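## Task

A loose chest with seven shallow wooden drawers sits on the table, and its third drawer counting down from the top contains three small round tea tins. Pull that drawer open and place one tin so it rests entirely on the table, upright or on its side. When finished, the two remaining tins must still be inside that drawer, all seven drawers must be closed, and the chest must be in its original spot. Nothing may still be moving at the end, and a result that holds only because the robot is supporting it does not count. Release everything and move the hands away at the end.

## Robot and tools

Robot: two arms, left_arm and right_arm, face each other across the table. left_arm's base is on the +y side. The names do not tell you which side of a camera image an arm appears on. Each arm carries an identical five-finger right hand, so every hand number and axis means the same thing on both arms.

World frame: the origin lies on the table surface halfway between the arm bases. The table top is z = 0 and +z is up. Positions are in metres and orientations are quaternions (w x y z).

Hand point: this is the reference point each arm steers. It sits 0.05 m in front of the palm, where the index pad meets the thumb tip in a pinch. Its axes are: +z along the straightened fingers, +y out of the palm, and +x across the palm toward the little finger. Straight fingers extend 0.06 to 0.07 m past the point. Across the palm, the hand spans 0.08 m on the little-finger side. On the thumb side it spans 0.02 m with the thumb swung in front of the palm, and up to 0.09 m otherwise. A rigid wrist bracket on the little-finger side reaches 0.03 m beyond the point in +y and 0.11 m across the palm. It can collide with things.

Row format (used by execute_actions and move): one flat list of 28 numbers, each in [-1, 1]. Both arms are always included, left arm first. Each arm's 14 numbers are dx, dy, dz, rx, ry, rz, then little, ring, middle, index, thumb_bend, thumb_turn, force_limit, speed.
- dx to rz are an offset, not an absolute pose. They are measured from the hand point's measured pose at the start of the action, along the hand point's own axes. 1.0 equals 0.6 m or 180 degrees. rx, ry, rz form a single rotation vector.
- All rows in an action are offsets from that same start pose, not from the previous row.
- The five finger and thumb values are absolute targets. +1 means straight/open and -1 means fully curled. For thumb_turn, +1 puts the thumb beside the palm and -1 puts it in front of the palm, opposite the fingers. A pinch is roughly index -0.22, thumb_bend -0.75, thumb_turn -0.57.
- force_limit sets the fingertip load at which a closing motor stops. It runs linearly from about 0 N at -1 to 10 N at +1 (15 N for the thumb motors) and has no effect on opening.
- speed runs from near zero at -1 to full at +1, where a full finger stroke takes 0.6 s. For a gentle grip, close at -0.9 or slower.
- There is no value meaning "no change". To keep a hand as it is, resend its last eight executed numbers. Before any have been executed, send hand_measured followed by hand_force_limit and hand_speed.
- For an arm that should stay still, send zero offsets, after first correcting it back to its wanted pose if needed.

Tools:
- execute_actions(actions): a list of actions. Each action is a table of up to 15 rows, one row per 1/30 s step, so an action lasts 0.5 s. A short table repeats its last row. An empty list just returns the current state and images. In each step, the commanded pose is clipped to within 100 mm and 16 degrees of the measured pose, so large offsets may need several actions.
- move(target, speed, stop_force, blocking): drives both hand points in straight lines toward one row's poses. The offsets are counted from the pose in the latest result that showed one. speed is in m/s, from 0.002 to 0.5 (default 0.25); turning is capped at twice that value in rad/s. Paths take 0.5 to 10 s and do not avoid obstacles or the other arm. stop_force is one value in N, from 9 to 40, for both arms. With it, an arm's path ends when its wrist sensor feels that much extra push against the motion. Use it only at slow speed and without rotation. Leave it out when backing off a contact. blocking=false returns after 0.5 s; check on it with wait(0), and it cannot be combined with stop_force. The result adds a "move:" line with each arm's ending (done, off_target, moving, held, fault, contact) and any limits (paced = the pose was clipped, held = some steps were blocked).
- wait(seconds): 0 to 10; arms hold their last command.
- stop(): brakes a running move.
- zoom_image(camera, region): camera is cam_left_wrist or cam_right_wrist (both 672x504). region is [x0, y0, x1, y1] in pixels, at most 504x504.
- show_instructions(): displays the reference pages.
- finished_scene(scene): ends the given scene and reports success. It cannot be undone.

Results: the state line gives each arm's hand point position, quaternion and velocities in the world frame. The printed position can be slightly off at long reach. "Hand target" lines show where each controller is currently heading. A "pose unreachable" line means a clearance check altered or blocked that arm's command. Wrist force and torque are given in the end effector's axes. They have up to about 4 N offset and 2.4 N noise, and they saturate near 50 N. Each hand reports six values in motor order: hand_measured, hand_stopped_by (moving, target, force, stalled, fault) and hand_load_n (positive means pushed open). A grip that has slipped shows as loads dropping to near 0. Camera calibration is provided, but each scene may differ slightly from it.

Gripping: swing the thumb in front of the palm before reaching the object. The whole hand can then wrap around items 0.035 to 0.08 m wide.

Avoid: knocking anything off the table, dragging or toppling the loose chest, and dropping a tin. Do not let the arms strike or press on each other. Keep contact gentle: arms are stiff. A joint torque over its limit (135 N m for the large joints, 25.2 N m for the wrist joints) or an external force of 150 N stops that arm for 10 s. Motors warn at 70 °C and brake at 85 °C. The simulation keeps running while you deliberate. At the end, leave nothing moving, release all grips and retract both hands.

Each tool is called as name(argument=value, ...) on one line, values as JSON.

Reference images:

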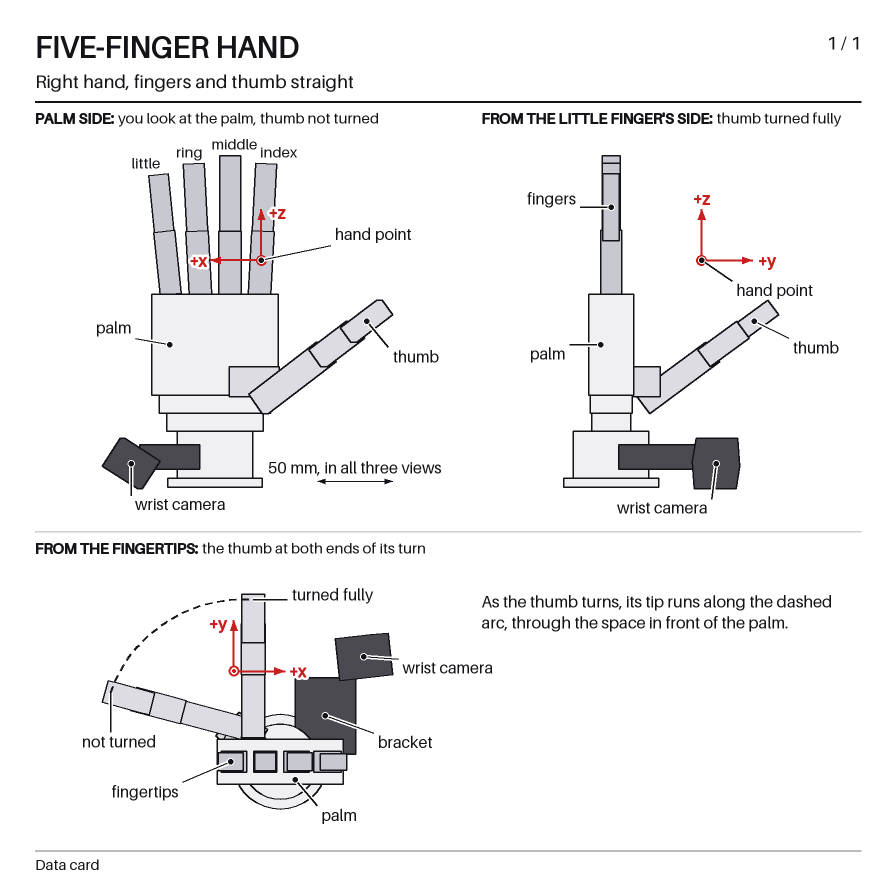

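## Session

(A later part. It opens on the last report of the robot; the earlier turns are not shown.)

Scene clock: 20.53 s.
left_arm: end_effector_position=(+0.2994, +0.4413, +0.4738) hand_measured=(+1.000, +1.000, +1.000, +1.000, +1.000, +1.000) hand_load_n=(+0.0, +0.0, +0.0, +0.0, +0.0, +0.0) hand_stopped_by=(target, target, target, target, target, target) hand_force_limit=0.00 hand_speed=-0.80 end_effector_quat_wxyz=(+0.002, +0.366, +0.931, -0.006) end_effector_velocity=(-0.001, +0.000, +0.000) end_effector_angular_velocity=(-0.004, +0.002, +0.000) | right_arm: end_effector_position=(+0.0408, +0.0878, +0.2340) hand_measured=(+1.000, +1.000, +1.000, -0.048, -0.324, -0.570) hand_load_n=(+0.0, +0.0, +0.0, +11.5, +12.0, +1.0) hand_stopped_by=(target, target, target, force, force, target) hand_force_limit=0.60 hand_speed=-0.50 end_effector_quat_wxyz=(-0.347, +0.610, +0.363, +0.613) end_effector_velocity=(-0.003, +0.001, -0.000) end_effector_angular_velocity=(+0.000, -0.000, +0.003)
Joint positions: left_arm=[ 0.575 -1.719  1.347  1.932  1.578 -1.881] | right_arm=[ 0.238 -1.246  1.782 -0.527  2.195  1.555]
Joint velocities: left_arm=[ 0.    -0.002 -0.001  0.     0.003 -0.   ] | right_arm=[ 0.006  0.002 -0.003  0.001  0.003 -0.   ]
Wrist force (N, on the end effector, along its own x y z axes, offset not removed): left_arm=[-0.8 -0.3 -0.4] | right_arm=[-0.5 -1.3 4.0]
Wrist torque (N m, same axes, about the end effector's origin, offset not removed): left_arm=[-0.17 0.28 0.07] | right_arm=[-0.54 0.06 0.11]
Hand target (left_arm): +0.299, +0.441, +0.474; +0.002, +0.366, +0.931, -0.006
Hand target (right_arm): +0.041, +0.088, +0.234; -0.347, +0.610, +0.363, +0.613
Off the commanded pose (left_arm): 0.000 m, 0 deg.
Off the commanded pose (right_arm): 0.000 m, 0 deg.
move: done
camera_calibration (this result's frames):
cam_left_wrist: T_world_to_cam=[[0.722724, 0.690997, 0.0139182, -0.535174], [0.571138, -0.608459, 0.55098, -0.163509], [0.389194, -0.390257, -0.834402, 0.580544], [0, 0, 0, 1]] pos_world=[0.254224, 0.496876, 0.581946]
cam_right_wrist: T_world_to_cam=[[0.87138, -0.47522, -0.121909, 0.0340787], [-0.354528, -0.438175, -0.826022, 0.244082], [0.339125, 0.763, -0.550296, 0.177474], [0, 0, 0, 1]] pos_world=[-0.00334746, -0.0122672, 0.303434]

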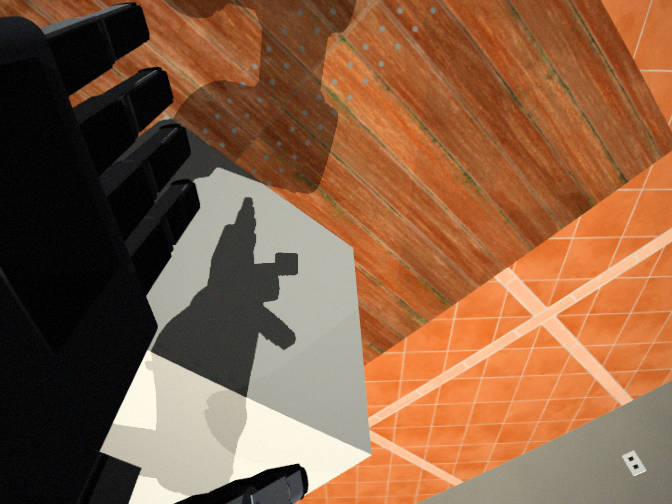

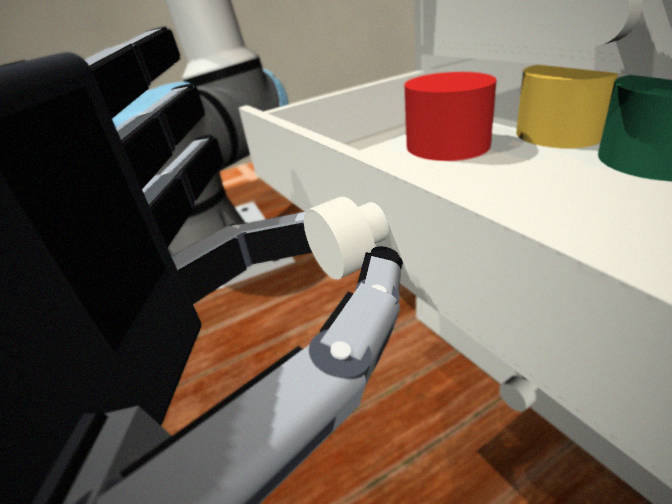

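move(target=[0,0,0,0,0,0,-1,-1,1,1,1,-1,0.5,0, 0,-0.056,-0.037,0,0,0,1,1,1,-0.35,-0.85,-0.57,0.6,-0.5], speed=0.04)

move(target=[0,0,0,0,0,0,-1,-1,0.4,0.4,0,-1,0.5,0, 0,0,0,0,0,0,1,1,1,0.6,0.2,-0.57,0.6,0])

move(target=[0,0,0,0,0,0,-1,-1,0.4,0.4,0,-1,0.5,0, 0.08,-0.12,-0.1,0,0,0,1,1,1,0.6,0.2,-0.57,0.6,0], speed=0.1)

Scene clock: 22.77 s.
left_arm: end_effector_position=(+0.2994, +0.4413, +0.4738) hand_measured=(-1.000, -1.000, +1.000, +1.000, +1.000, -1.000) hand_load_n=(+0.0, +0.0, +0.0, +0.0, +0.0, +0.0) hand_stopped_by=(target, target, target, target, target, target) hand_force_limit=0.50 hand_speed=0.00 end_effector_quat_wxyz=(+0.002, +0.366, +0.931, -0.006) end_effector_velocity=(+0.000, -0.000, -0.000) end_effector_angular_velocity=(-0.000, -0.000, +0.000) | right_arm: end_effector_position=(+0.0007, +0.0852, +0.2333) hand_measured=(+1.000, +1.000, +1.000, -0.048, -0.324, -0.570) hand_load_n=(+0.0, +0.0, +0.0, +11.5, +12.0, +1.5) hand_stopped_by=(target, target, target, force, force, target) hand_force_limit=0.60 hand_speed=-0.50 end_effector_quat_wxyz=(-0.347, +0.610, +0.363, +0.613) end_effector_velocity=(-0.000, +0.000, +0.001) end_effector_angular_velocity=(+0.001, +0.000, +0.000)
Joint positions: left_arm=[ 0.575 -1.719  1.347  1.932  1.578 -1.881] | right_arm=[ 0.322 -1.216  1.74  -0.515  2.279  1.556]
Joint velocities: left_arm=[ 0.     0.     0.    -0.001 -0.    -0.   ] | right_arm=[ 0.     0.    -0.001 -0.     0.    -0.   ]
Wrist force (N, on the end effector, along its own x y z axes, offset not removed): left_arm=[0.9 0.1 0.6] | right_arm=[-0.7 0.0 3.7]
Wrist torque (N m, same axes, about the end effector's origin, offset not removed): left_arm=[-0.30 -0.05 0.10] | right_arm=[-0.35 -0.05 0.18]
Hand target (left_arm): +0.299, +0.441, +0.474; +0.002, +0.366, +0.931, -0.006
Hand target (right_arm): +0.001, +0.085, +0.233; -0.347, +0.610, +0.363, +0.613
Off the commanded pose (left_arm): 0.000 m, 0 deg.
Off the commanded pose (right_arm): 0.000 m, 0 deg.
move: done
camera_calibration (this result's frames):
cam_left_wrist: T_world_to_cam=[[0.722723, 0.690997, 0.0139183, -0.535174], [0.571138, -0.608459, 0.55098, -0.163509], [0.389195, -0.390257, -0.834402, 0.580544], [0, 0, 0, 1]] pos_world=[0.254224, 0.496876, 0.581946]
cam_right_wrist: T_world_to_cam=[[0.87135, -0.475221, -0.122122, 0.0678055], [-0.354745, -0.438206, -0.825913, 0.228153], [0.338977, 0.762981, -0.550413, 0.19277], [0, 0, 0, 1]] pos_world=[-0.0434908, -0.0148788, 0.302818]

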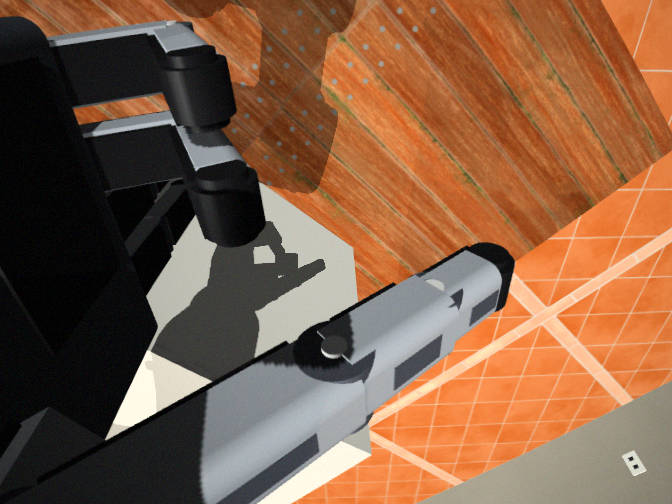

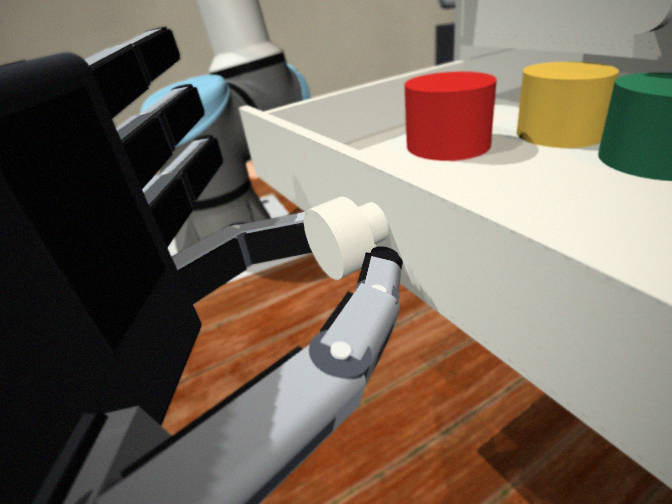

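Scene clock: 24.00 s.
left_arm: end_effector_position=(+0.2994, +0.4413, +0.4738) hand_measured=(-1.000, -1.000, +0.400, +0.400, +0.000, -1.000) hand_load_n=(+0.0, +0.0, +0.0, +0.0, +0.0, +0.0) hand_stopped_by=(target, target, target, target, target, target) hand_force_limit=0.50 hand_speed=0.00 end_effector_quat_wxyz=(+0.002, +0.366, +0.931, -0.006) end_effector_velocity=(-0.000, -0.000, -0.000) end_effector_angular_velocity=(-0.000, +0.001, -0.000) | right_arm: end_effector_position=(+0.0007, +0.0852, +0.2333) hand_measured=(+1.000, +1.000, +1.000, +0.600, +0.198, -0.570) hand_load_n=(+0.0, +0.0, +0.0, +0.0, -1.0, -0.5) hand_stopped_by=(target, target, target, target, target, target) hand_force_limit=0.60 hand_speed=0.00 end_effector_quat_wxyz=(-0.347, +0.610, +0.363, +0.613) end_effector_velocity=(+0.000, +0.000, +0.001) end_effector_angular_velocity=(+0.001, +0.000, -0.001)
Joint positions: left_arm=[ 0.575 -1.719  1.347  1.932  1.578 -1.881] | right_arm=[ 0.322 -1.216  1.74  -0.515  2.279  1.556]
Joint velocities: left_arm=[-0.     0.001  0.    -0.001  0.001  0.   ] | right_arm=[-0.    -0.    -0.001 -0.     0.001 -0.   ]
Wrist force (N, on the end effector, along its own x y z axes, offset not removed): left_arm=[0.5 -0.1 0.8] | right_arm=[0.6 -3.3 4.3]
Wrist torque (N m, same axes, about the end effector's origin, offset not removed): left_arm=[-0.17 -0.03 0.16] | right_arm=[-0.66 -0.14 0.05]
Hand target (left_arm): +0.299, +0.441, +0.474; +0.002, +0.366, +0.931, -0.006
Hand target (right_arm): +0.001, +0.085, +0.233; -0.347, +0.610, +0.363, +0.613
Off the commanded pose (left_arm): 0.000 m, 0 deg.
Off the commanded pose (right_arm): 0.000 m, 0 deg.
move: done
camera_calibration (this result's frames):
cam_left_wrist: T_world_to_cam=[[0.722723, 0.690997, 0.0139181, -0.535174], [0.571138, -0.608459, 0.55098, -0.163509], [0.389194, -0.390257, -0.834402, 0.580544], [0, 0, 0, 1]] pos_world=[0.254224, 0.496876, 0.581946]
cam_right_wrist: T_world_to_cam=[[0.871368, -0.475189, -0.122118, 0.0678253], [-0.354728, -0.438226, -0.825909, 0.228146], [0.338948, 0.76299, -0.550419, 0.192776], [0, 0, 0, 1]] pos_world=[-0.0435121, -0.014877, 0.302818]

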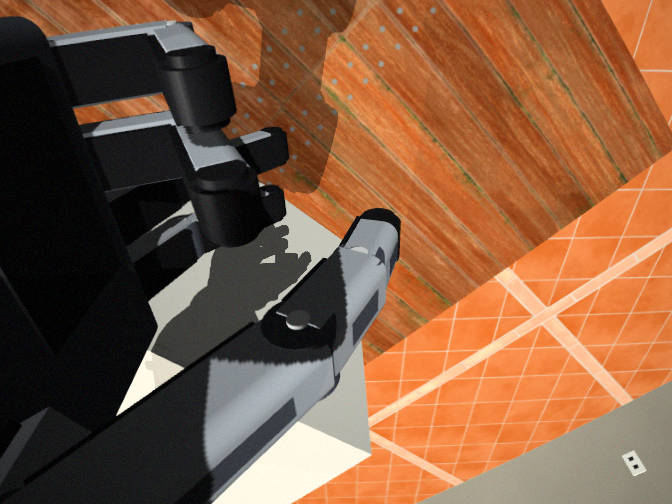

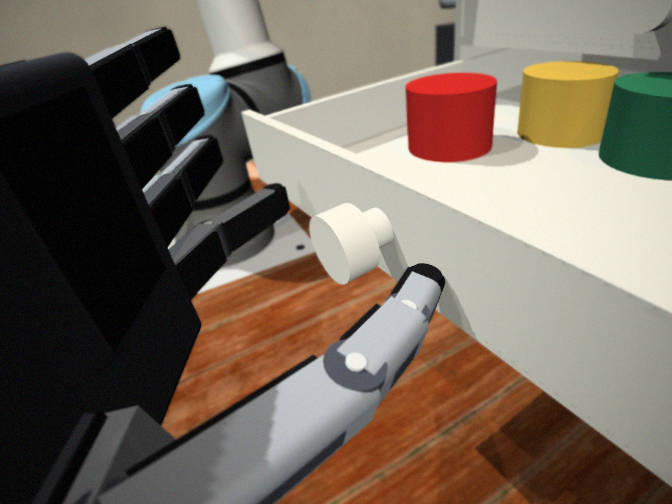

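Scene clock: 25.30 s.
left_arm: end_effector_position=(+0.2994, +0.4413, +0.4738) hand_measured=(-1.000, -1.000, +0.400, +0.400, +0.000, -1.000) hand_load_n=(+0.0, +0.0, +0.0, +0.0, +0.0, +0.0) hand_stopped_by=(target, target, target, target, target, target) hand_force_limit=0.50 hand_speed=0.00 end_effector_quat_wxyz=(+0.002, +0.366, +0.931, -0.006) end_effector_velocity=(+0.000, -0.000, -0.000) end_effector_angular_velocity=(+0.001, +0.001, +0.000) | right_arm: end_effector_position=(+0.0007, +0.0852, +0.2333) hand_measured=(+1.000, +1.000, +1.000, +0.600, +0.198, -0.570) hand_load_n=(+0.0, +0.0, +0.0, +0.0, -1.0, -0.5) hand_stopped_by=(target, target, target, target, target, target) hand_force_limit=0.60 hand_speed=0.00 end_effector_quat_wxyz=(-0.347, +0.610, +0.363, +0.613) end_effector_velocity=(-0.000, +0.000, +0.000) end_effector_angular_velocity=(+0.001, +0.000, +0.001)
Joint positions: left_arm=[ 0.575 -1.719  1.347  1.932  1.578 -1.881] | right_arm=[ 0.322 -1.216  1.74  -0.515  2.279  1.556]
Joint velocities: left_arm=[ 0.     0.001  0.    -0.     0.    -0.   ] | right_arm=[-0.    -0.    -0.    -0.    -0.001 -0.   ]
Wrist force (N, on the end effector, along its own x y z axes, offset not removed): left_arm=[0.5 -1.3 -0.2] | right_arm=[0.6 -4.4 2.5]
Wrist torque (N m, same axes, about the end effector's origin, offset not removed): left_arm=[-0.41 -0.04 0.00] | right_arm=[-0.70 -0.03 0.07]
Hand target (left_arm): +0.299, +0.441, +0.474; +0.002, +0.366, +0.931, -0.006
Hand target (right_arm): +0.001, +0.085, +0.233; -0.347, +0.610, +0.363, +0.613
Off the commanded pose (left_arm): 0.000 m, 0 deg.
Off the commanded pose (right_arm): 0.105 m, 0 deg; position clipped at the last step of the last action.
move: held (right_arm); limits=paced,held; held on 39 of 39 steps (right_arm), including the last (right_arm)
pose unreachable (right arm): on one or more control steps of this call, first in action 0 (counted from 0), this arm could not follow its commanded pose, so it was not sent that pose on those steps. On the call's last step it was still not sent that pose. It may still have moved: this result reports where it is.
cause: the commanded pose would bring two parts of the arm too close to each other (joints 4 (wrist 1) to 6 (wrist 3) lie between them).
camera_calibration (this result's frames):
cam_left_wrist: T_world_to_cam=[[0.722723, 0.690997, 0.0139183, -0.535174], [0.571138, -0.608459, 0.55098, -0.163509], [0.389194, -0.390257, -0.834402, 0.580544], [0, 0, 0, 1]] pos_world=[0.254224, 0.496876, 0.581946]
cam_right_wrist: T_world_to_cam=[[0.871368, -0.475189, -0.122118, 0.0678253], [-0.354728, -0.438226, -0.825909, 0.228145], [0.338947, 0.76299, -0.550419, 0.192776], [0, 0, 0, 1]] pos_world=[-0.0435122, -0.014877, 0.302818]

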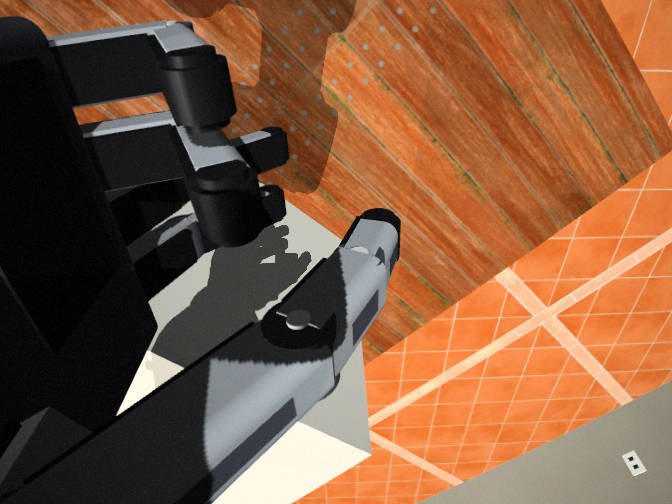

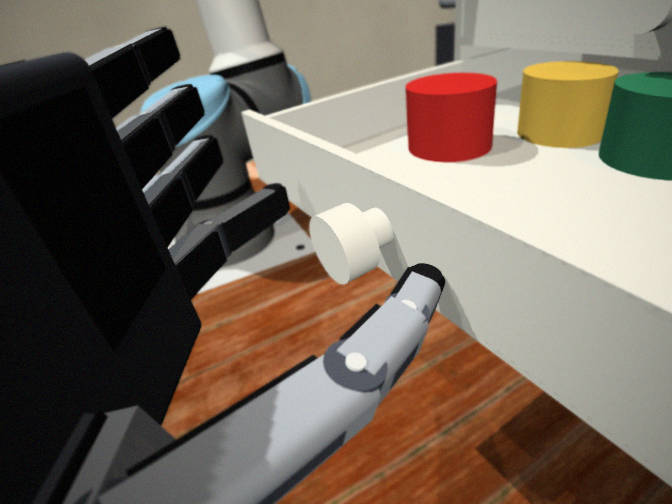

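move(target=[0,0,0,0,0,0,-1,-1,0.4,0.4,0,-1,0.5,0, 0,-0.05,-0.048,0.09,0,0,1,1,1,0.6,0.2,-0.57,0.6,0], speed=0.05)

Scene clock: 28.60 s.
left_arm: end_effector_position=(+0.2994, +0.4413, +0.4738) hand_measured=(-1.000, -1.000, +0.400, +0.400, +0.000, -1.000) hand_load_n=(+0.0, +0.0, +0.0, +0.0, +0.0, +0.0) hand_stopped_by=(target, target, target, target, target, target) hand_force_limit=0.50 hand_speed=0.00 end_effector_quat_wxyz=(+0.002, +0.366, +0.931, -0.006) end_effector_velocity=(-0.000, -0.000, -0.000) end_effector_angular_velocity=(-0.001, +0.001, -0.000) | right_arm: end_effector_position=(-0.0395, +0.0751, +0.2330) hand_measured=(+1.000, +1.000, +1.000, +0.600, +0.198, -0.570) hand_load_n=(+0.0, +0.0, +0.0, +0.0, +0.0, +0.0) hand_stopped_by=(target, target, target, target, target, target) hand_force_limit=0.60 hand_speed=0.00 end_effector_quat_wxyz=(-0.429, +0.556, +0.445, +0.556) end_effector_velocity=(-0.002, -0.001, -0.000) end_effector_angular_velocity=(+0.000, +0.001, +0.015)
Joint positions: left_arm=[ 0.575 -1.719  1.347  1.932  1.578 -1.881] | right_arm=[ 0.302 -1.334  1.899 -0.55   1.977  1.559]
Joint velocities: left_arm=[ 0.     0.    -0.    -0.     0.001  0.   ] | right_arm=[-0.003 -0.006  0.008 -0.002 -0.018  0.   ]
Wrist force (N, on the end effector, along its own x y z axes, offset not removed): left_arm=[-0.5 -0.7 -0.4] | right_arm=[-0.1 -0.6 1.6]
Wrist torque (N m, same axes, about the end effector's origin, offset not removed): left_arm=[-0.25 0.12 0.07] | right_arm=[-0.16 -0.01 0.15]
Hand target (left_arm): +0.299, +0.441, +0.474; +0.002, +0.366, +0.931, -0.006
Hand target (right_arm): -0.040, +0.075, +0.233; -0.430, +0.555, +0.446, +0.556
Off the commanded pose (left_arm): 0.000 m, 0 deg.
Off the commanded pose (right_arm): 0.000 m, 0 deg.
move: done
camera_calibration (this result's frames):
cam_left_wrist: T_world_to_cam=[[0.722723, 0.690997, 0.0139182, -0.535174], [0.571138, -0.608459, 0.55098, -0.163509], [0.389194, -0.390257, -0.834402, 0.580544], [0, 0, 0, 1]] pos_world=[0.254224, 0.496876, 0.581946]
cam_right_wrist: T_world_to_cam=[[0.968399, -0.215741, -0.125135, 0.0829785], [-0.222896, -0.523548, -0.822323, 0.219968], [0.111895, 0.824229, -0.555091, 0.201398], [0, 0, 0, 1]] pos_world=[-0.0538617, -0.0329323, 0.303063]

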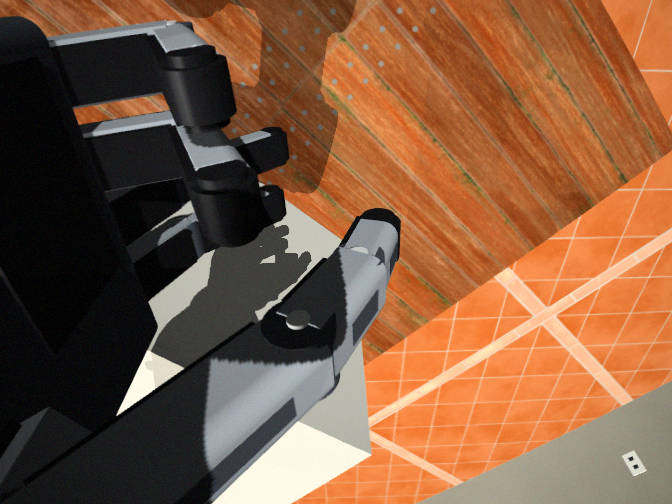

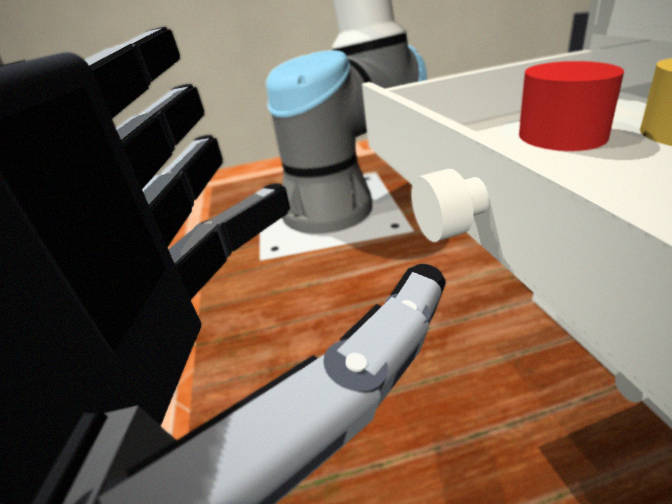

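move(target=[-0.098,-0.547,0.157,0,0,0.261,-1,-1,0.4,0.4,0,-1,0.5,0, 0,0,-0.2,0,0,0,1,1,1,0.6,0.2,-0.57,0.6,0])

Scene clock: 31.27 s.
left_arm: end_effector_position=(+0.1187, +0.1600, +0.3835) hand_measured=(-1.000, -1.000, +0.400, +0.400, +0.000, -1.000) hand_load_n=(+0.0, +0.0, +0.0, +0.0, +0.0, +0.0) hand_stopped_by=(target, target, target, target, target, target) hand_force_limit=0.50 hand_speed=0.00 end_effector_quat_wxyz=(+0.004, +0.706, +0.708, -0.006) end_effector_velocity=(-0.001, -0.002, -0.000) end_effector_angular_velocity=(-0.001, +0.001, -0.004) | right_arm: end_effector_position=(-0.0678, -0.0414, +0.2347) hand_measured=(+1.000, +1.000, +1.000, +0.600, +0.198, -0.570) hand_load_n=(+0.0, +0.0, +0.0, +0.0, +0.0, +0.0) hand_stopped_by=(target, target, target, target, target, target) hand_force_limit=0.60 hand_speed=0.00 end_effector_quat_wxyz=(-0.429, +0.556, +0.445, +0.556) end_effector_velocity=(-0.000, -0.001, -0.000) end_effector_angular_velocity=(-0.002, -0.001, +0.001)
Joint positions: left_arm=[-0.225 -1.514  1.391  1.679  1.569 -1.861] | right_arm=[ 0.445 -1.527  2.121 -0.578  2.121  1.562]
Joint velocities: left_arm=[-0.     0.003 -0.004 -0.001  0.001  0.004] | right_arm=[ 0.001 -0.001  0.002  0.001 -0.    -0.001]
Wrist force (N, on the end effector, along its own x y z axes, offset not removed): left_arm=[0.6 0.2 1.4] | right_arm=[1.3 -0.7 1.7]
Wrist torque (N m, same axes, about the end effector's origin, offset not removed): left_arm=[-0.23 -0.04 0.14] | right_arm=[-0.19 -0.30 0.27]
Hand target (left_arm): +0.119, +0.160, +0.383; +0.004, +0.706, +0.708, -0.006
Hand target (right_arm): -0.068, -0.041, +0.235; -0.429, +0.556, +0.445, +0.556
Off the commanded pose (left_arm): 0.000 m, 0 deg.
Off the commanded pose (right_arm): 0.000 m, 0 deg.
move: done
camera_calibration (this result's frames):
cam_left_wrist: T_world_to_cam=[[0.998178, -0.0562582, 0.0217906, -0.125093], [-0.0588789, -0.829633, 0.555196, -0.0731491], [-0.0131562, -0.555468, -0.831434, 0.538793], [0, 0, 0, 1]] pos_world=[0.127647, 0.231558, 0.491308]
cam_right_wrist: T_world_to_cam=[[0.968338, -0.215736, -0.125618, 0.0856192], [-0.223299, -0.523523, -0.822229, 0.154074], [0.11162, 0.824246, -0.555121, 0.301563], [0, 0, 0, 1]] pos_world=[-0.0821642, -0.149429, 0.304843]

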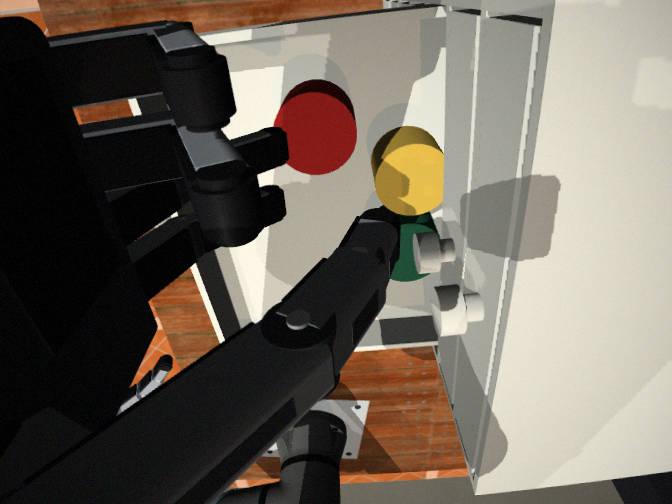

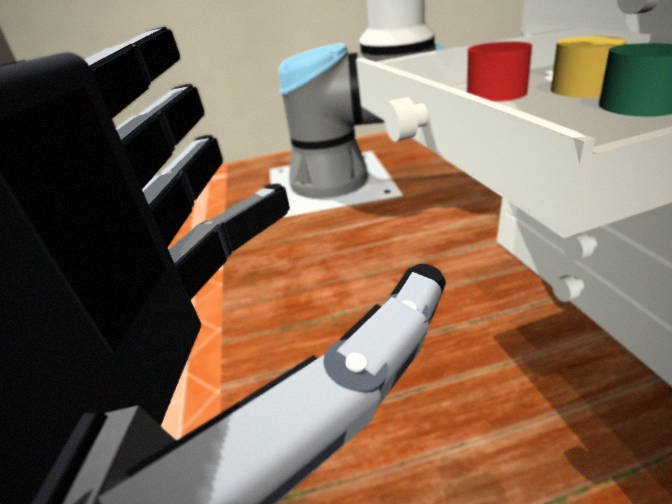

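move(target=[0,-0.04,-0.04,0,0,-0.5,-1,-1,0.4,0.4,0,-1,0.5,0, 0,0,0,0,0,0,1,1,1,0.6,0.2,-0.57,0.6,0])

move(target=[0,0,0,0,0,-0.5,-1,-1,0.4,0.4,0,-1,0.5,0, 0,0,0,0,0,0,1,1,1,0.6,0.2,-0.57,0.6,0])

Scene clock: 35.57 s.
left_arm: end_effector_position=(+0.0947, +0.1602, +0.4074) hand_measured=(-1.000, -1.000, +0.400, +0.400, +0.000, -1.000) hand_load_n=(+0.0, +0.0, +0.0, +0.0, +0.0, +0.0) hand_stopped_by=(target, target, target, target, target, target) hand_force_limit=0.50 hand_speed=0.00 end_effector_quat_wxyz=(+0.001, +0.000, -1.000, +0.007) end_effector_velocity=(-0.000, -0.000, -0.000) end_effector_angular_velocity=(+0.001, -0.000, +0.015) | right_arm: end_effector_position=(-0.0678, -0.0414, +0.2347) hand_measured=(+1.000, +1.000, +1.000, +0.600, +0.198, -0.570) hand_load_n=(+0.0, +0.0, +0.0, +0.0, +0.0, +0.0) hand_stopped_by=(target, target, target, target, target, target) hand_force_limit=0.60 hand_speed=0.00 end_effector_quat_wxyz=(-0.429, +0.556, +0.445, +0.556) end_effector_velocity=(+0.000, -0.000, -0.001) end_effector_angular_velocity=(-0.001, -0.000, -0.000)
Joint positions: left_arm=[-0.148 -1.262  1.024  1.794  1.57  -3.354] | right_arm=[ 0.445 -1.527  2.121 -0.578  2.121  1.562]
Joint velocities: left_arm=[ 0.001  0.003 -0.003  0.001 -0.    -0.014] | right_arm=[-0.     0.     0.001 -0.    -0.     0.   ]
Wrist force (N, on the end effector, along its own x y z axes, offset not removed): left_arm=[-0.3 -0.3 -0.6] | right_arm=[-0.2 -2.9 3.3]
Wrist torque (N m, same axes, about the end effector's origin, offset not removed): left_arm=[-0.21 0.18 0.06] | right_arm=[-0.59 -0.06 0.11]
Hand target (left_arm): +0.095, +0.160, +0.407; -0.001, -0.001, +1.000, -0.007
Hand target (right_arm): -0.068, -0.041, +0.235; -0.429, +0.556, +0.445, +0.556
Off the commanded pose (left_arm): 0.000 m, 0 deg.
Off the commanded pose (right_arm): 0.000 m, 0 deg.
move: done
camera_calibration (this result's frames):
cam_left_wrist: T_world_to_cam=[[0.0584186, 0.99825, 0.00912194, -0.176467], [0.838751, -0.0540357, 0.541828, -0.291465], [0.541373, -0.0240018, -0.84044, 0.424505], [0, 0, 0, 1]] pos_world=[0.0249601, 0.170597, 0.516304]
cam_right_wrist: T_world_to_cam=[[0.968338, -0.215736, -0.125619, 0.0856195], [-0.2233, -0.523523, -0.822229, 0.154074], [0.11162, 0.824246, -0.555121, 0.301563], [0, 0, 0, 1]] pos_world=[-0.0821642, -0.149429, 0.304843]

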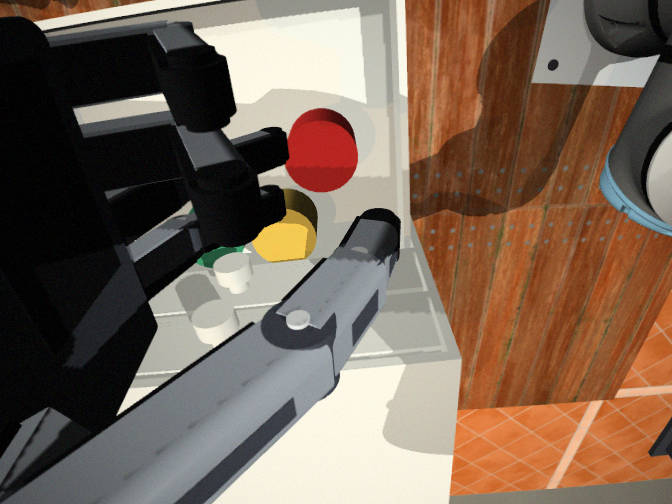

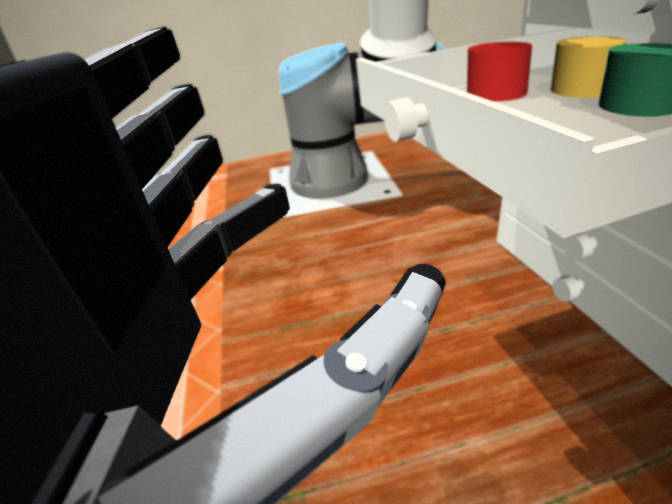

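Scene clock: 39.27 s.
left_arm: end_effector_position=(+0.0947, +0.1602, +0.4074) hand_measured=(-1.000, -1.000, +0.400, +0.400, +0.000, -1.000) hand_load_n=(+0.0, +0.0, +0.0, +0.0, +0.0, +0.0) hand_stopped_by=(target, target, target, target, target, target) hand_force_limit=0.50 hand_speed=0.00 end_effector_quat_wxyz=(+0.006, +0.707, -0.708, +0.004) end_effector_velocity=(-0.000, +0.000, +0.000) end_effector_angular_velocity=(-0.001, -0.000, +0.015) | right_arm: end_effector_position=(-0.0678, -0.0414, +0.2347) hand_measured=(+1.000, +1.000, +1.000, +0.600, +0.198, -0.570) hand_load_n=(+0.0, +0.0, +0.0, +0.0, +0.0, +0.0) hand_stopped_by=(target, target, target, target, target, target) hand_force_limit=0.60 hand_speed=0.00 end_effector_quat_wxyz=(-0.429, +0.556, +0.445, +0.556) end_effector_velocity=(-0.000, +0.000, -0.000) end_effector_angular_velocity=(-0.001, -0.001, +0.001)
Joint positions: left_arm=[ 0.068 -1.288  1.06   1.785  1.573 -4.707] | right_arm=[ 0.445 -1.527  2.121 -0.578  2.121  1.562]
Joint velocities: left_arm=[ 0.    -0.003  0.004 -0.001 -0.001 -0.015] | right_arm=[ 0.     0.    -0.     0.001 -0.001 -0.   ]
Wrist force (N, on the end effector, along its own x y z axes, offset not removed): left_arm=[1.4 -0.4 0.9] | right_arm=[0.7 -2.1 4.7]
Wrist torque (N m, same axes, about the end effector's origin, offset not removed): left_arm=[-0.32 -0.24 0.18] | right_arm=[-0.66 -0.30 0.18]
Hand target (left_arm): +0.095, +0.160, +0.407; +0.006, +0.707, -0.707, +0.004
Hand target (right_arm): -0.068, -0.041, +0.235; -0.429, +0.556, +0.445, +0.556
Off the commanded pose (left_arm): 0.000 m, 0 deg.
Off the commanded pose (right_arm): 0.000 m, 0 deg.
move: done
camera_calibration (this result's frames):
cam_left_wrist: T_world_to_cam=[[-0.997858, 0.0605413, 0.0247998, 0.0674676], [0.0644588, 0.844899, 0.531028, -0.357749], [0.0111958, 0.531489, -0.846991, 0.388413], [0, 0, 0, 1]] pos_world=[0.0860346, 0.0917396, 0.517284]
cam_right_wrist: T_world_to_cam=[[0.968338, -0.215736, -0.125619, 0.0856195], [-0.2233, -0.523522, -0.822229, 0.154074], [0.11162, 0.824247, -0.55512, 0.301562], [0, 0, 0, 1]] pos_world=[-0.0821642, -0.149429, 0.304843]

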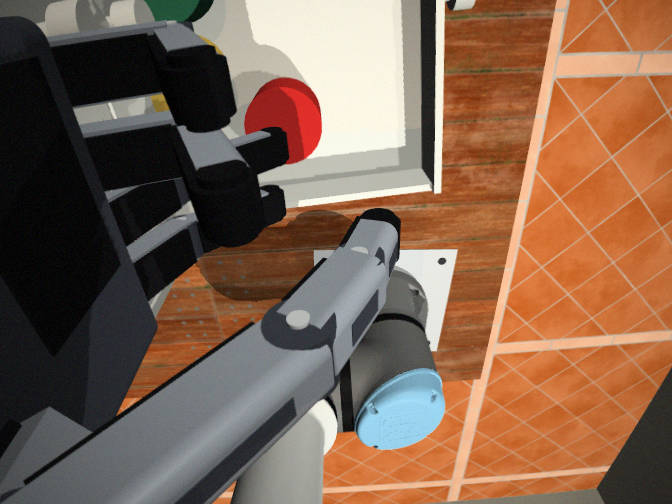

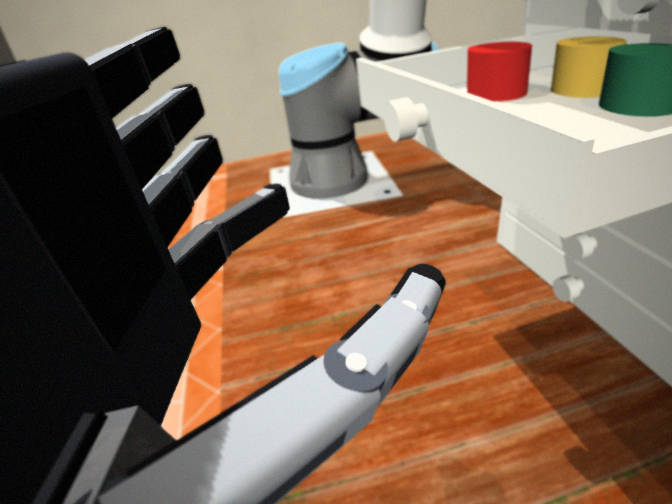

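move(target=[-0.012,-0.018,0.162,0.233,0,0,-1,-1,0.4,0.4,0,-1,0.5,0, 0,0,0,0,0,0,1,1,1,0.6,0.2,-0.57,0.6,0], speed=0.1)

Scene clock: 43.50 s.
left_arm: end_effector_position=(+0.1052, +0.1661, +0.3102) hand_measured=(-1.000, -1.000, +0.400, +0.400, +0.000, -1.000) hand_load_n=(+0.0, +0.0, +0.0, +0.0, +0.0, +0.0) hand_stopped_by=(target, target, target, target, target, target) hand_force_limit=0.50 hand_speed=0.00 end_effector_quat_wxyz=(-0.246, +0.662, -0.660, +0.257) end_effector_velocity=(+0.000, +0.000, -0.002) end_effector_angular_velocity=(-0.001, -0.012, +0.002) | right_arm: end_effector_position=(-0.0678, -0.0414, +0.2347) hand_measured=(+1.000, +1.000, +1.000, +0.600, +0.198, -0.570) hand_load_n=(+0.0, +0.0, +0.0, +0.0, +0.0, +0.0) hand_stopped_by=(target, target, target, target, target, target) hand_force_limit=0.60 hand_speed=0.00 end_effector_quat_wxyz=(-0.429, +0.556, +0.445, +0.556) end_effector_velocity=(+0.000, +0.000, +0.001) end_effector_angular_velocity=(+0.001, +0.000, -0.002)
Joint positions: left_arm=[-0.373 -1.377  1.572  1.723  0.918 -5.27 ] | right_arm=[ 0.445 -1.527  2.121 -0.578  2.121  1.562]
Joint velocities: left_arm=[-0.007  0.001  0.011  0.003 -0.008 -0.015] | right_arm=[-0.     0.    -0.001  0.     0.001  0.   ]
Wrist force (N, on the end effector, along its own x y z axes, offset not removed): left_arm=[0.0 1.3 -1.0] | right_arm=[-0.7 -2.8 2.9]
Wrist torque (N m, same axes, about the end effector's origin, offset not removed): left_arm=[0.07 0.03 0.27] | right_arm=[-0.63 -0.02 0.13]
Hand target (left_arm): +0.105, +0.166, +0.310; -0.247, +0.662, -0.659, +0.257
Hand target (right_arm): -0.068, -0.041, +0.235; -0.429, +0.556, +0.445, +0.556
Off the commanded pose (left_arm): 0.000 m, 0 deg.
Off the commanded pose (right_arm): 0.000 m, 0 deg.
move: done
camera_calibration (this result's frames):
cam_left_wrist: T_world_to_cam=[[-0.761225, 0.0507689, -0.646497, 0.264965], [-0.312805, 0.844538, 0.434637, -0.242144], [0.568057, 0.533084, -0.627002, 0.175769], [0, 0, 0, 1]] pos_world=[0.0261068, 0.0973476, 0.386751]
cam_right_wrist: T_world_to_cam=[[0.968338, -0.215736, -0.125619, 0.0856195], [-0.2233, -0.523523, -0.822229, 0.154074], [0.11162, 0.824246, -0.55512, 0.301562], [0, 0, 0, 1]] pos_world=[-0.0821642, -0.149429, 0.304843]

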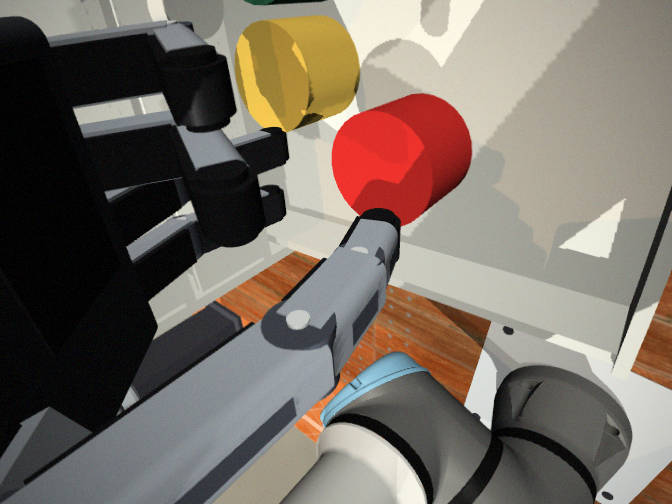

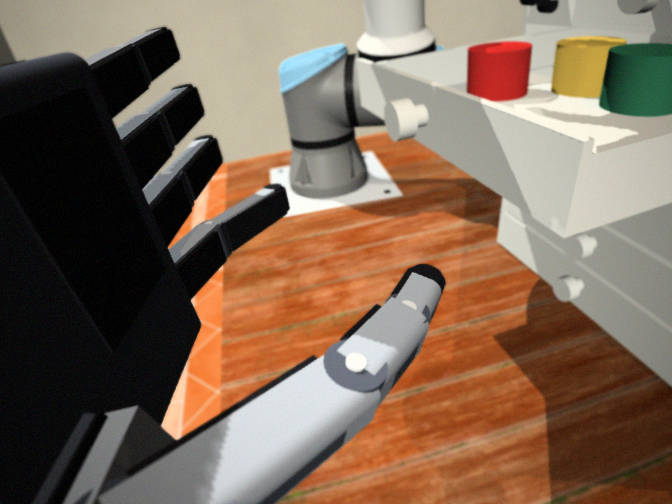

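move(target=[0,0,0,0,0,0,-1,-1,0.75,0.75,0.6,-1,0.5,0, 0,0,0,0,0,0,1,1,1,0.6,0.2,-0.57,0.6,0])

Scene clock: 44.63 s.
left_arm: end_effector_position=(+0.1052, +0.1661, +0.3102) hand_measured=(-1.000, -1.000, +0.750, +0.750, +0.600, -1.000) hand_load_n=(+0.0, +0.0, +0.0, +0.0, +0.0, +0.0) hand_stopped_by=(target, target, target, target, target, target) hand_force_limit=0.50 hand_speed=0.00 end_effector_quat_wxyz=(-0.246, +0.662, -0.660, +0.257) end_effector_velocity=(-0.000, +0.000, -0.000) end_effector_angular_velocity=(+0.000, +0.001, +0.001) | right_arm: end_effector_position=(-0.0678, -0.0414, +0.2347) hand_measured=(+1.000, +1.000, +1.000, +0.600, +0.198, -0.570) hand_load_n=(+0.0, +0.0, +0.0, +0.0, +0.0, +0.0) hand_stopped_by=(target, target, target, target, target, target) hand_force_limit=0.60 hand_speed=0.00 end_effector_quat_wxyz=(-0.429, +0.556, +0.445, +0.556) end_effector_velocity=(+0.000, -0.000, -0.001) end_effector_angular_velocity=(-0.001, -0.000, -0.001)
Joint positions: left_arm=[-0.373 -1.377  1.572  1.723  0.918 -5.27 ] | right_arm=[ 0.445 -1.527  2.121 -0.578  2.121  1.562]
Joint velocities: left_arm=[ 0.    -0.     0.    -0.     0.001  0.   ] | right_arm=[-0.     0.     0.001  0.001  0.001  0.   ]
Wrist force (N, on the end effector, along its own x y z axes, offset not removed): left_arm=[-0.2 2.6 1.1] | right_arm=[0.6 -2.1 1.3]
Wrist torque (N m, same axes, about the end effector's origin, offset not removed): left_arm=[0.16 0.10 0.25] | right_arm=[-0.41 -0.08 0.18]
Hand target (left_arm): +0.105, +0.166, +0.310; -0.246, +0.662, -0.660, +0.257
Hand target (right_arm): -0.068, -0.041, +0.235; -0.429, +0.556, +0.445, +0.556
Off the commanded pose (left_arm): 0.000 m, 0 deg.
Off the commanded pose (right_arm): 0.000 m, 0 deg.
move: done
camera_calibration (this result's frames):
cam_left_wrist: T_world_to_cam=[[-0.761201, 0.0507943, -0.646523, 0.264954], [-0.312821, 0.844521, 0.434658, -0.242137], [0.56808, 0.533109, -0.626961, 0.175745], [0, 0, 0, 1]] pos_world=[0.0261008, 0.0973398, 0.386731]
cam_right_wrist: T_world_to_cam=[[0.968338, -0.215736, -0.125619, 0.0856196], [-0.2233, -0.523522, -0.822229, 0.154074], [0.11162, 0.824247, -0.55512, 0.301562], [0, 0, 0, 1]] pos_world=[-0.0821642, -0.149429, 0.304843]

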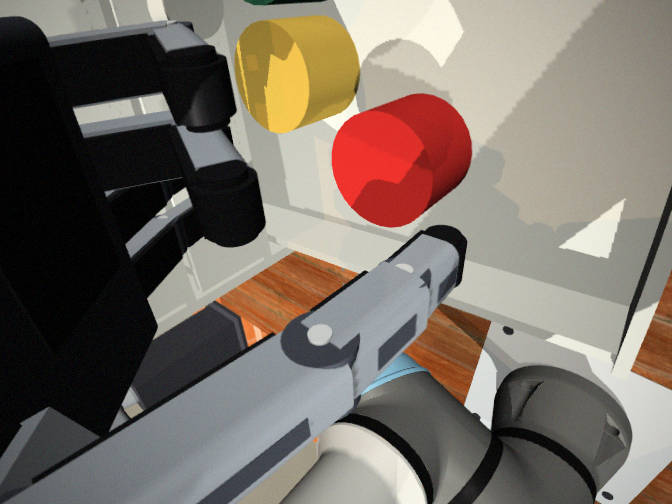

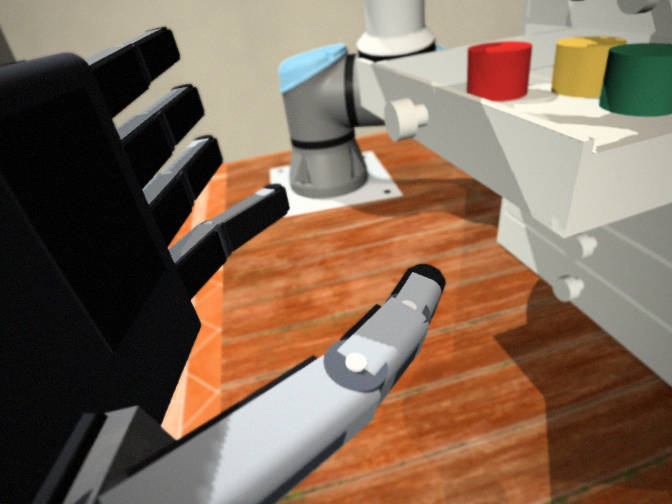

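move(target=[0,0.0575,0.048,0,0,0,-1,-1,0.75,0.75,0.6,-1,0.5,0, 0,0,0,0,0,0,1,1,1,0.6,0.2,-0.57,0.6,0], speed=0.04)

Scene clock: 55.97 s.
left_arm: end_effector_position=(+0.1024, +0.1673, +0.2797) hand_measured=(-1.000, -1.000, +0.758, +0.750, +0.600, -1.000) hand_load_n=(+0.0, +0.0, +6.0, +0.0, +0.0, +0.0) hand_stopped_by=(target, target, target, target, target, target) hand_force_limit=0.50 hand_speed=0.00 end_effector_quat_wxyz=(-0.253, +0.659, -0.660, +0.258) end_effector_velocity=(+0.000, +0.000, +0.000) end_effector_angular_velocity=(-0.001, +0.000, -0.000) | right_arm: end_effector_position=(-0.0678, -0.0414, +0.2347) hand_measured=(+1.000, +1.000, +1.000, +0.600, +0.198, -0.570) hand_load_n=(+0.0, +0.0, +0.0, +0.0, +0.0, +0.0) hand_stopped_by=(target, target, target, target, target, target) hand_force_limit=0.60 hand_speed=0.00 end_effector_quat_wxyz=(-0.429, +0.556, +0.445, +0.556) end_effector_velocity=(+0.000, +0.000, +0.001) end_effector_angular_velocity=(+0.002, +0.000, -0.001)
Joint positions: left_arm=[-0.385 -1.358  1.637  1.659  0.915 -5.285] | right_arm=[ 0.445 -1.527  2.121 -0.578  2.121  1.562]
Joint velocities: left_arm=[-0.    -0.001  0.     0.    -0.     0.   ] | right_arm=[-0.     0.    -0.001 -0.001  0.001 -0.   ]
Wrist force (N, on the end effector, along its own x y z axes, offset not removed): left_arm=[1.5 -14.1 -23.6] | right_arm=[0.8 -2.6 2.1]
Wrist torque (N m, same axes, about the end effector's origin, offset not removed): left_arm=[1.41 0.93 -0.11] | right_arm=[-0.52 -0.19 0.14]
Hand target (left_arm): +0.102, +0.167, +0.280; -0.252, +0.659, -0.660, +0.258
Hand target (right_arm): -0.068, -0.041, +0.235; -0.429, +0.556, +0.445, +0.556
Off the commanded pose (left_arm): 0.015 m, 1 deg.
Off the commanded pose (right_arm): 0.000 m, 0 deg.
FORCE FAULT: contact force on the left arm reached its limit, and that arm stopped for 10 seconds. The contact can be on any part of that arm, not only on its tool. That time counts as 19 of the actions that you can send in this scene. That arm's remaining commands of this call were not run. That arm holds still and accepts commands again. Move the arm away from the contact; if what it grips holds it there, let go first. Pushing or pulling that hard again can fault the arm again.
move: fault (left_arm)
camera_calibration (this result's frames):
cam_left_wrist: T_world_to_cam=[[-0.753878, 0.0586133, -0.654395, 0.243148], [-0.315392, 0.841465, 0.438708, -0.231125], [0.576364, 0.537123, -0.615876, 0.152885], [0, 0, 0, 1]] pos_world=[0.0222919, 0.0981134, 0.35467]
cam_right_wrist: T_world_to_cam=[[0.968338, -0.215736, -0.125619, 0.0856195], [-0.2233, -0.523523, -0.822229, 0.154074], [0.11162, 0.824247, -0.55512, 0.301562], [0, 0, 0, 1]] pos_world=[-0.0821642, -0.149429, 0.304843]

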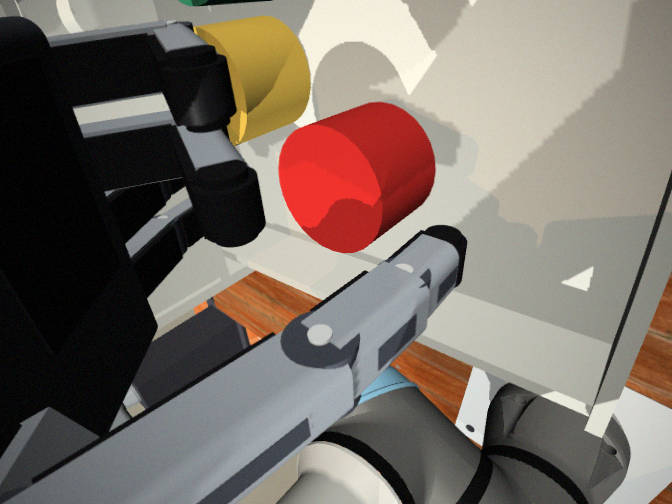

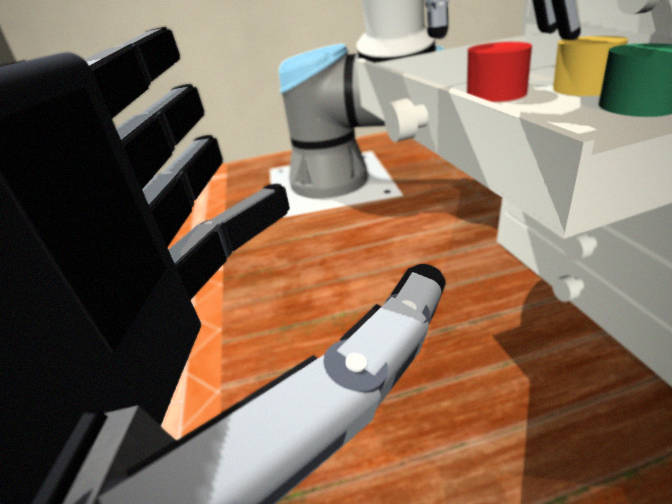

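move(target=[0,-0.034,-0.037,0,-0.13,-0.144,-1,-1,-1,0.6,0.4,-1,0.5,0, 0,0,0,0,0,0,1,1,1,0.6,0.2,-0.57,0.6,0], speed=0.05)

Scene clock: 62.80 s.
left_arm: end_effector_position=(+0.1027, +0.1675, +0.3097) hand_measured=(-1.000, -1.000, +0.742, +0.600, +0.400, -1.000) hand_load_n=(+0.0, +0.0, +0.0, +0.0, +0.0, +0.0) hand_stopped_by=(target, target, force, target, target, target) hand_force_limit=0.50 hand_speed=0.00 end_effector_quat_wxyz=(-0.316, +0.827, -0.433, +0.170) end_effector_velocity=(-0.000, -0.000, +0.001) end_effector_angular_velocity=(+0.000, +0.000, +0.015) | right_arm: end_effector_position=(-0.0678, -0.0414, +0.2347) hand_measured=(+1.000, +1.000, +1.000, +0.600, +0.198, -0.570) hand_load_n=(+0.0, +0.0, +0.0, +0.0, +0.0, +0.0) hand_stopped_by=(target, target, target, target, target, target) hand_force_limit=0.60 hand_speed=0.00 end_effector_quat_wxyz=(-0.429, +0.556, +0.445, +0.556) end_effector_velocity=(+0.000, -0.000, +0.000) end_effector_angular_velocity=(+0.000, +0.000, -0.001)
Joint positions: left_arm=[-0.237 -1.239  1.46   1.964  1.138 -5.757] | right_arm=[ 0.445 -1.527  2.121 -0.578  2.121  1.562]
Joint velocities: left_arm=[ 0.004  0.003 -0.004  0.006  0.007 -0.01 ] | right_arm=[-0.    -0.     0.     0.     0.001  0.   ]
Wrist force (N, on the end effector, along its own x y z axes, offset not removed): left_arm=[1.3 0.5 -1.6] | right_arm=[0.9 -2.6 3.2]
Wrist torque (N m, same axes, about the end effector's origin, offset not removed): left_arm=[0.06 -0.16 0.14] | right_arm=[-0.64 -0.24 0.18]
Hand target (left_arm): +0.103, +0.167, +0.310; -0.316, +0.827, -0.432, +0.170
Hand target (right_arm): -0.068, -0.041, +0.235; -0.429, +0.556, +0.445, +0.556
Off the commanded pose (left_arm): 0.000 m, 0 deg.
Off the commanded pose (right_arm): 0.000 m, 0 deg.
move: done
camera_calibration (this result's frames):
cam_left_wrist: T_world_to_cam=[[-0.653784, -0.384204, -0.651884, 0.326068], [-0.73838, 0.512255, 0.438622, -0.145782], [0.165411, 0.768102, -0.618593, 0.175517], [0, 0, 0, 1]] pos_world=[0.0765029, 0.065139, 0.385075]
cam_right_wrist: T_world_to_cam=[[0.968338, -0.215736, -0.125619, 0.0856195], [-0.2233, -0.523522, -0.822229, 0.154074], [0.11162, 0.824247, -0.55512, 0.301562], [0, 0, 0, 1]] pos_world=[-0.0821641, -0.149429, 0.304843]

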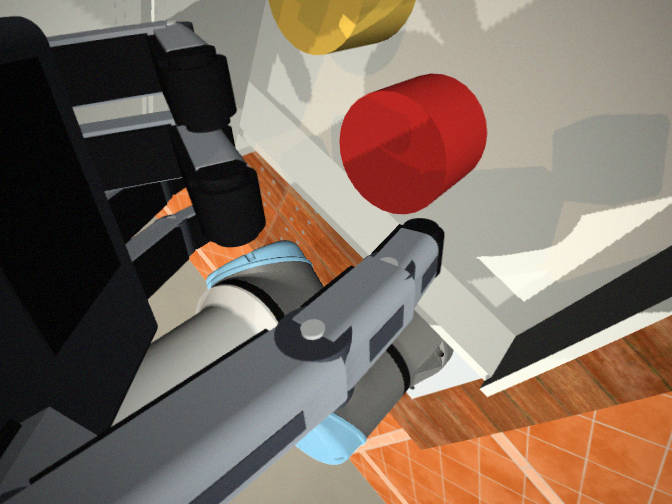

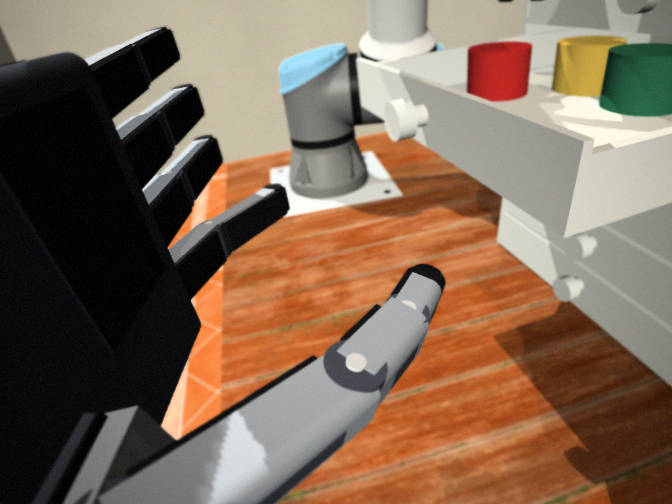

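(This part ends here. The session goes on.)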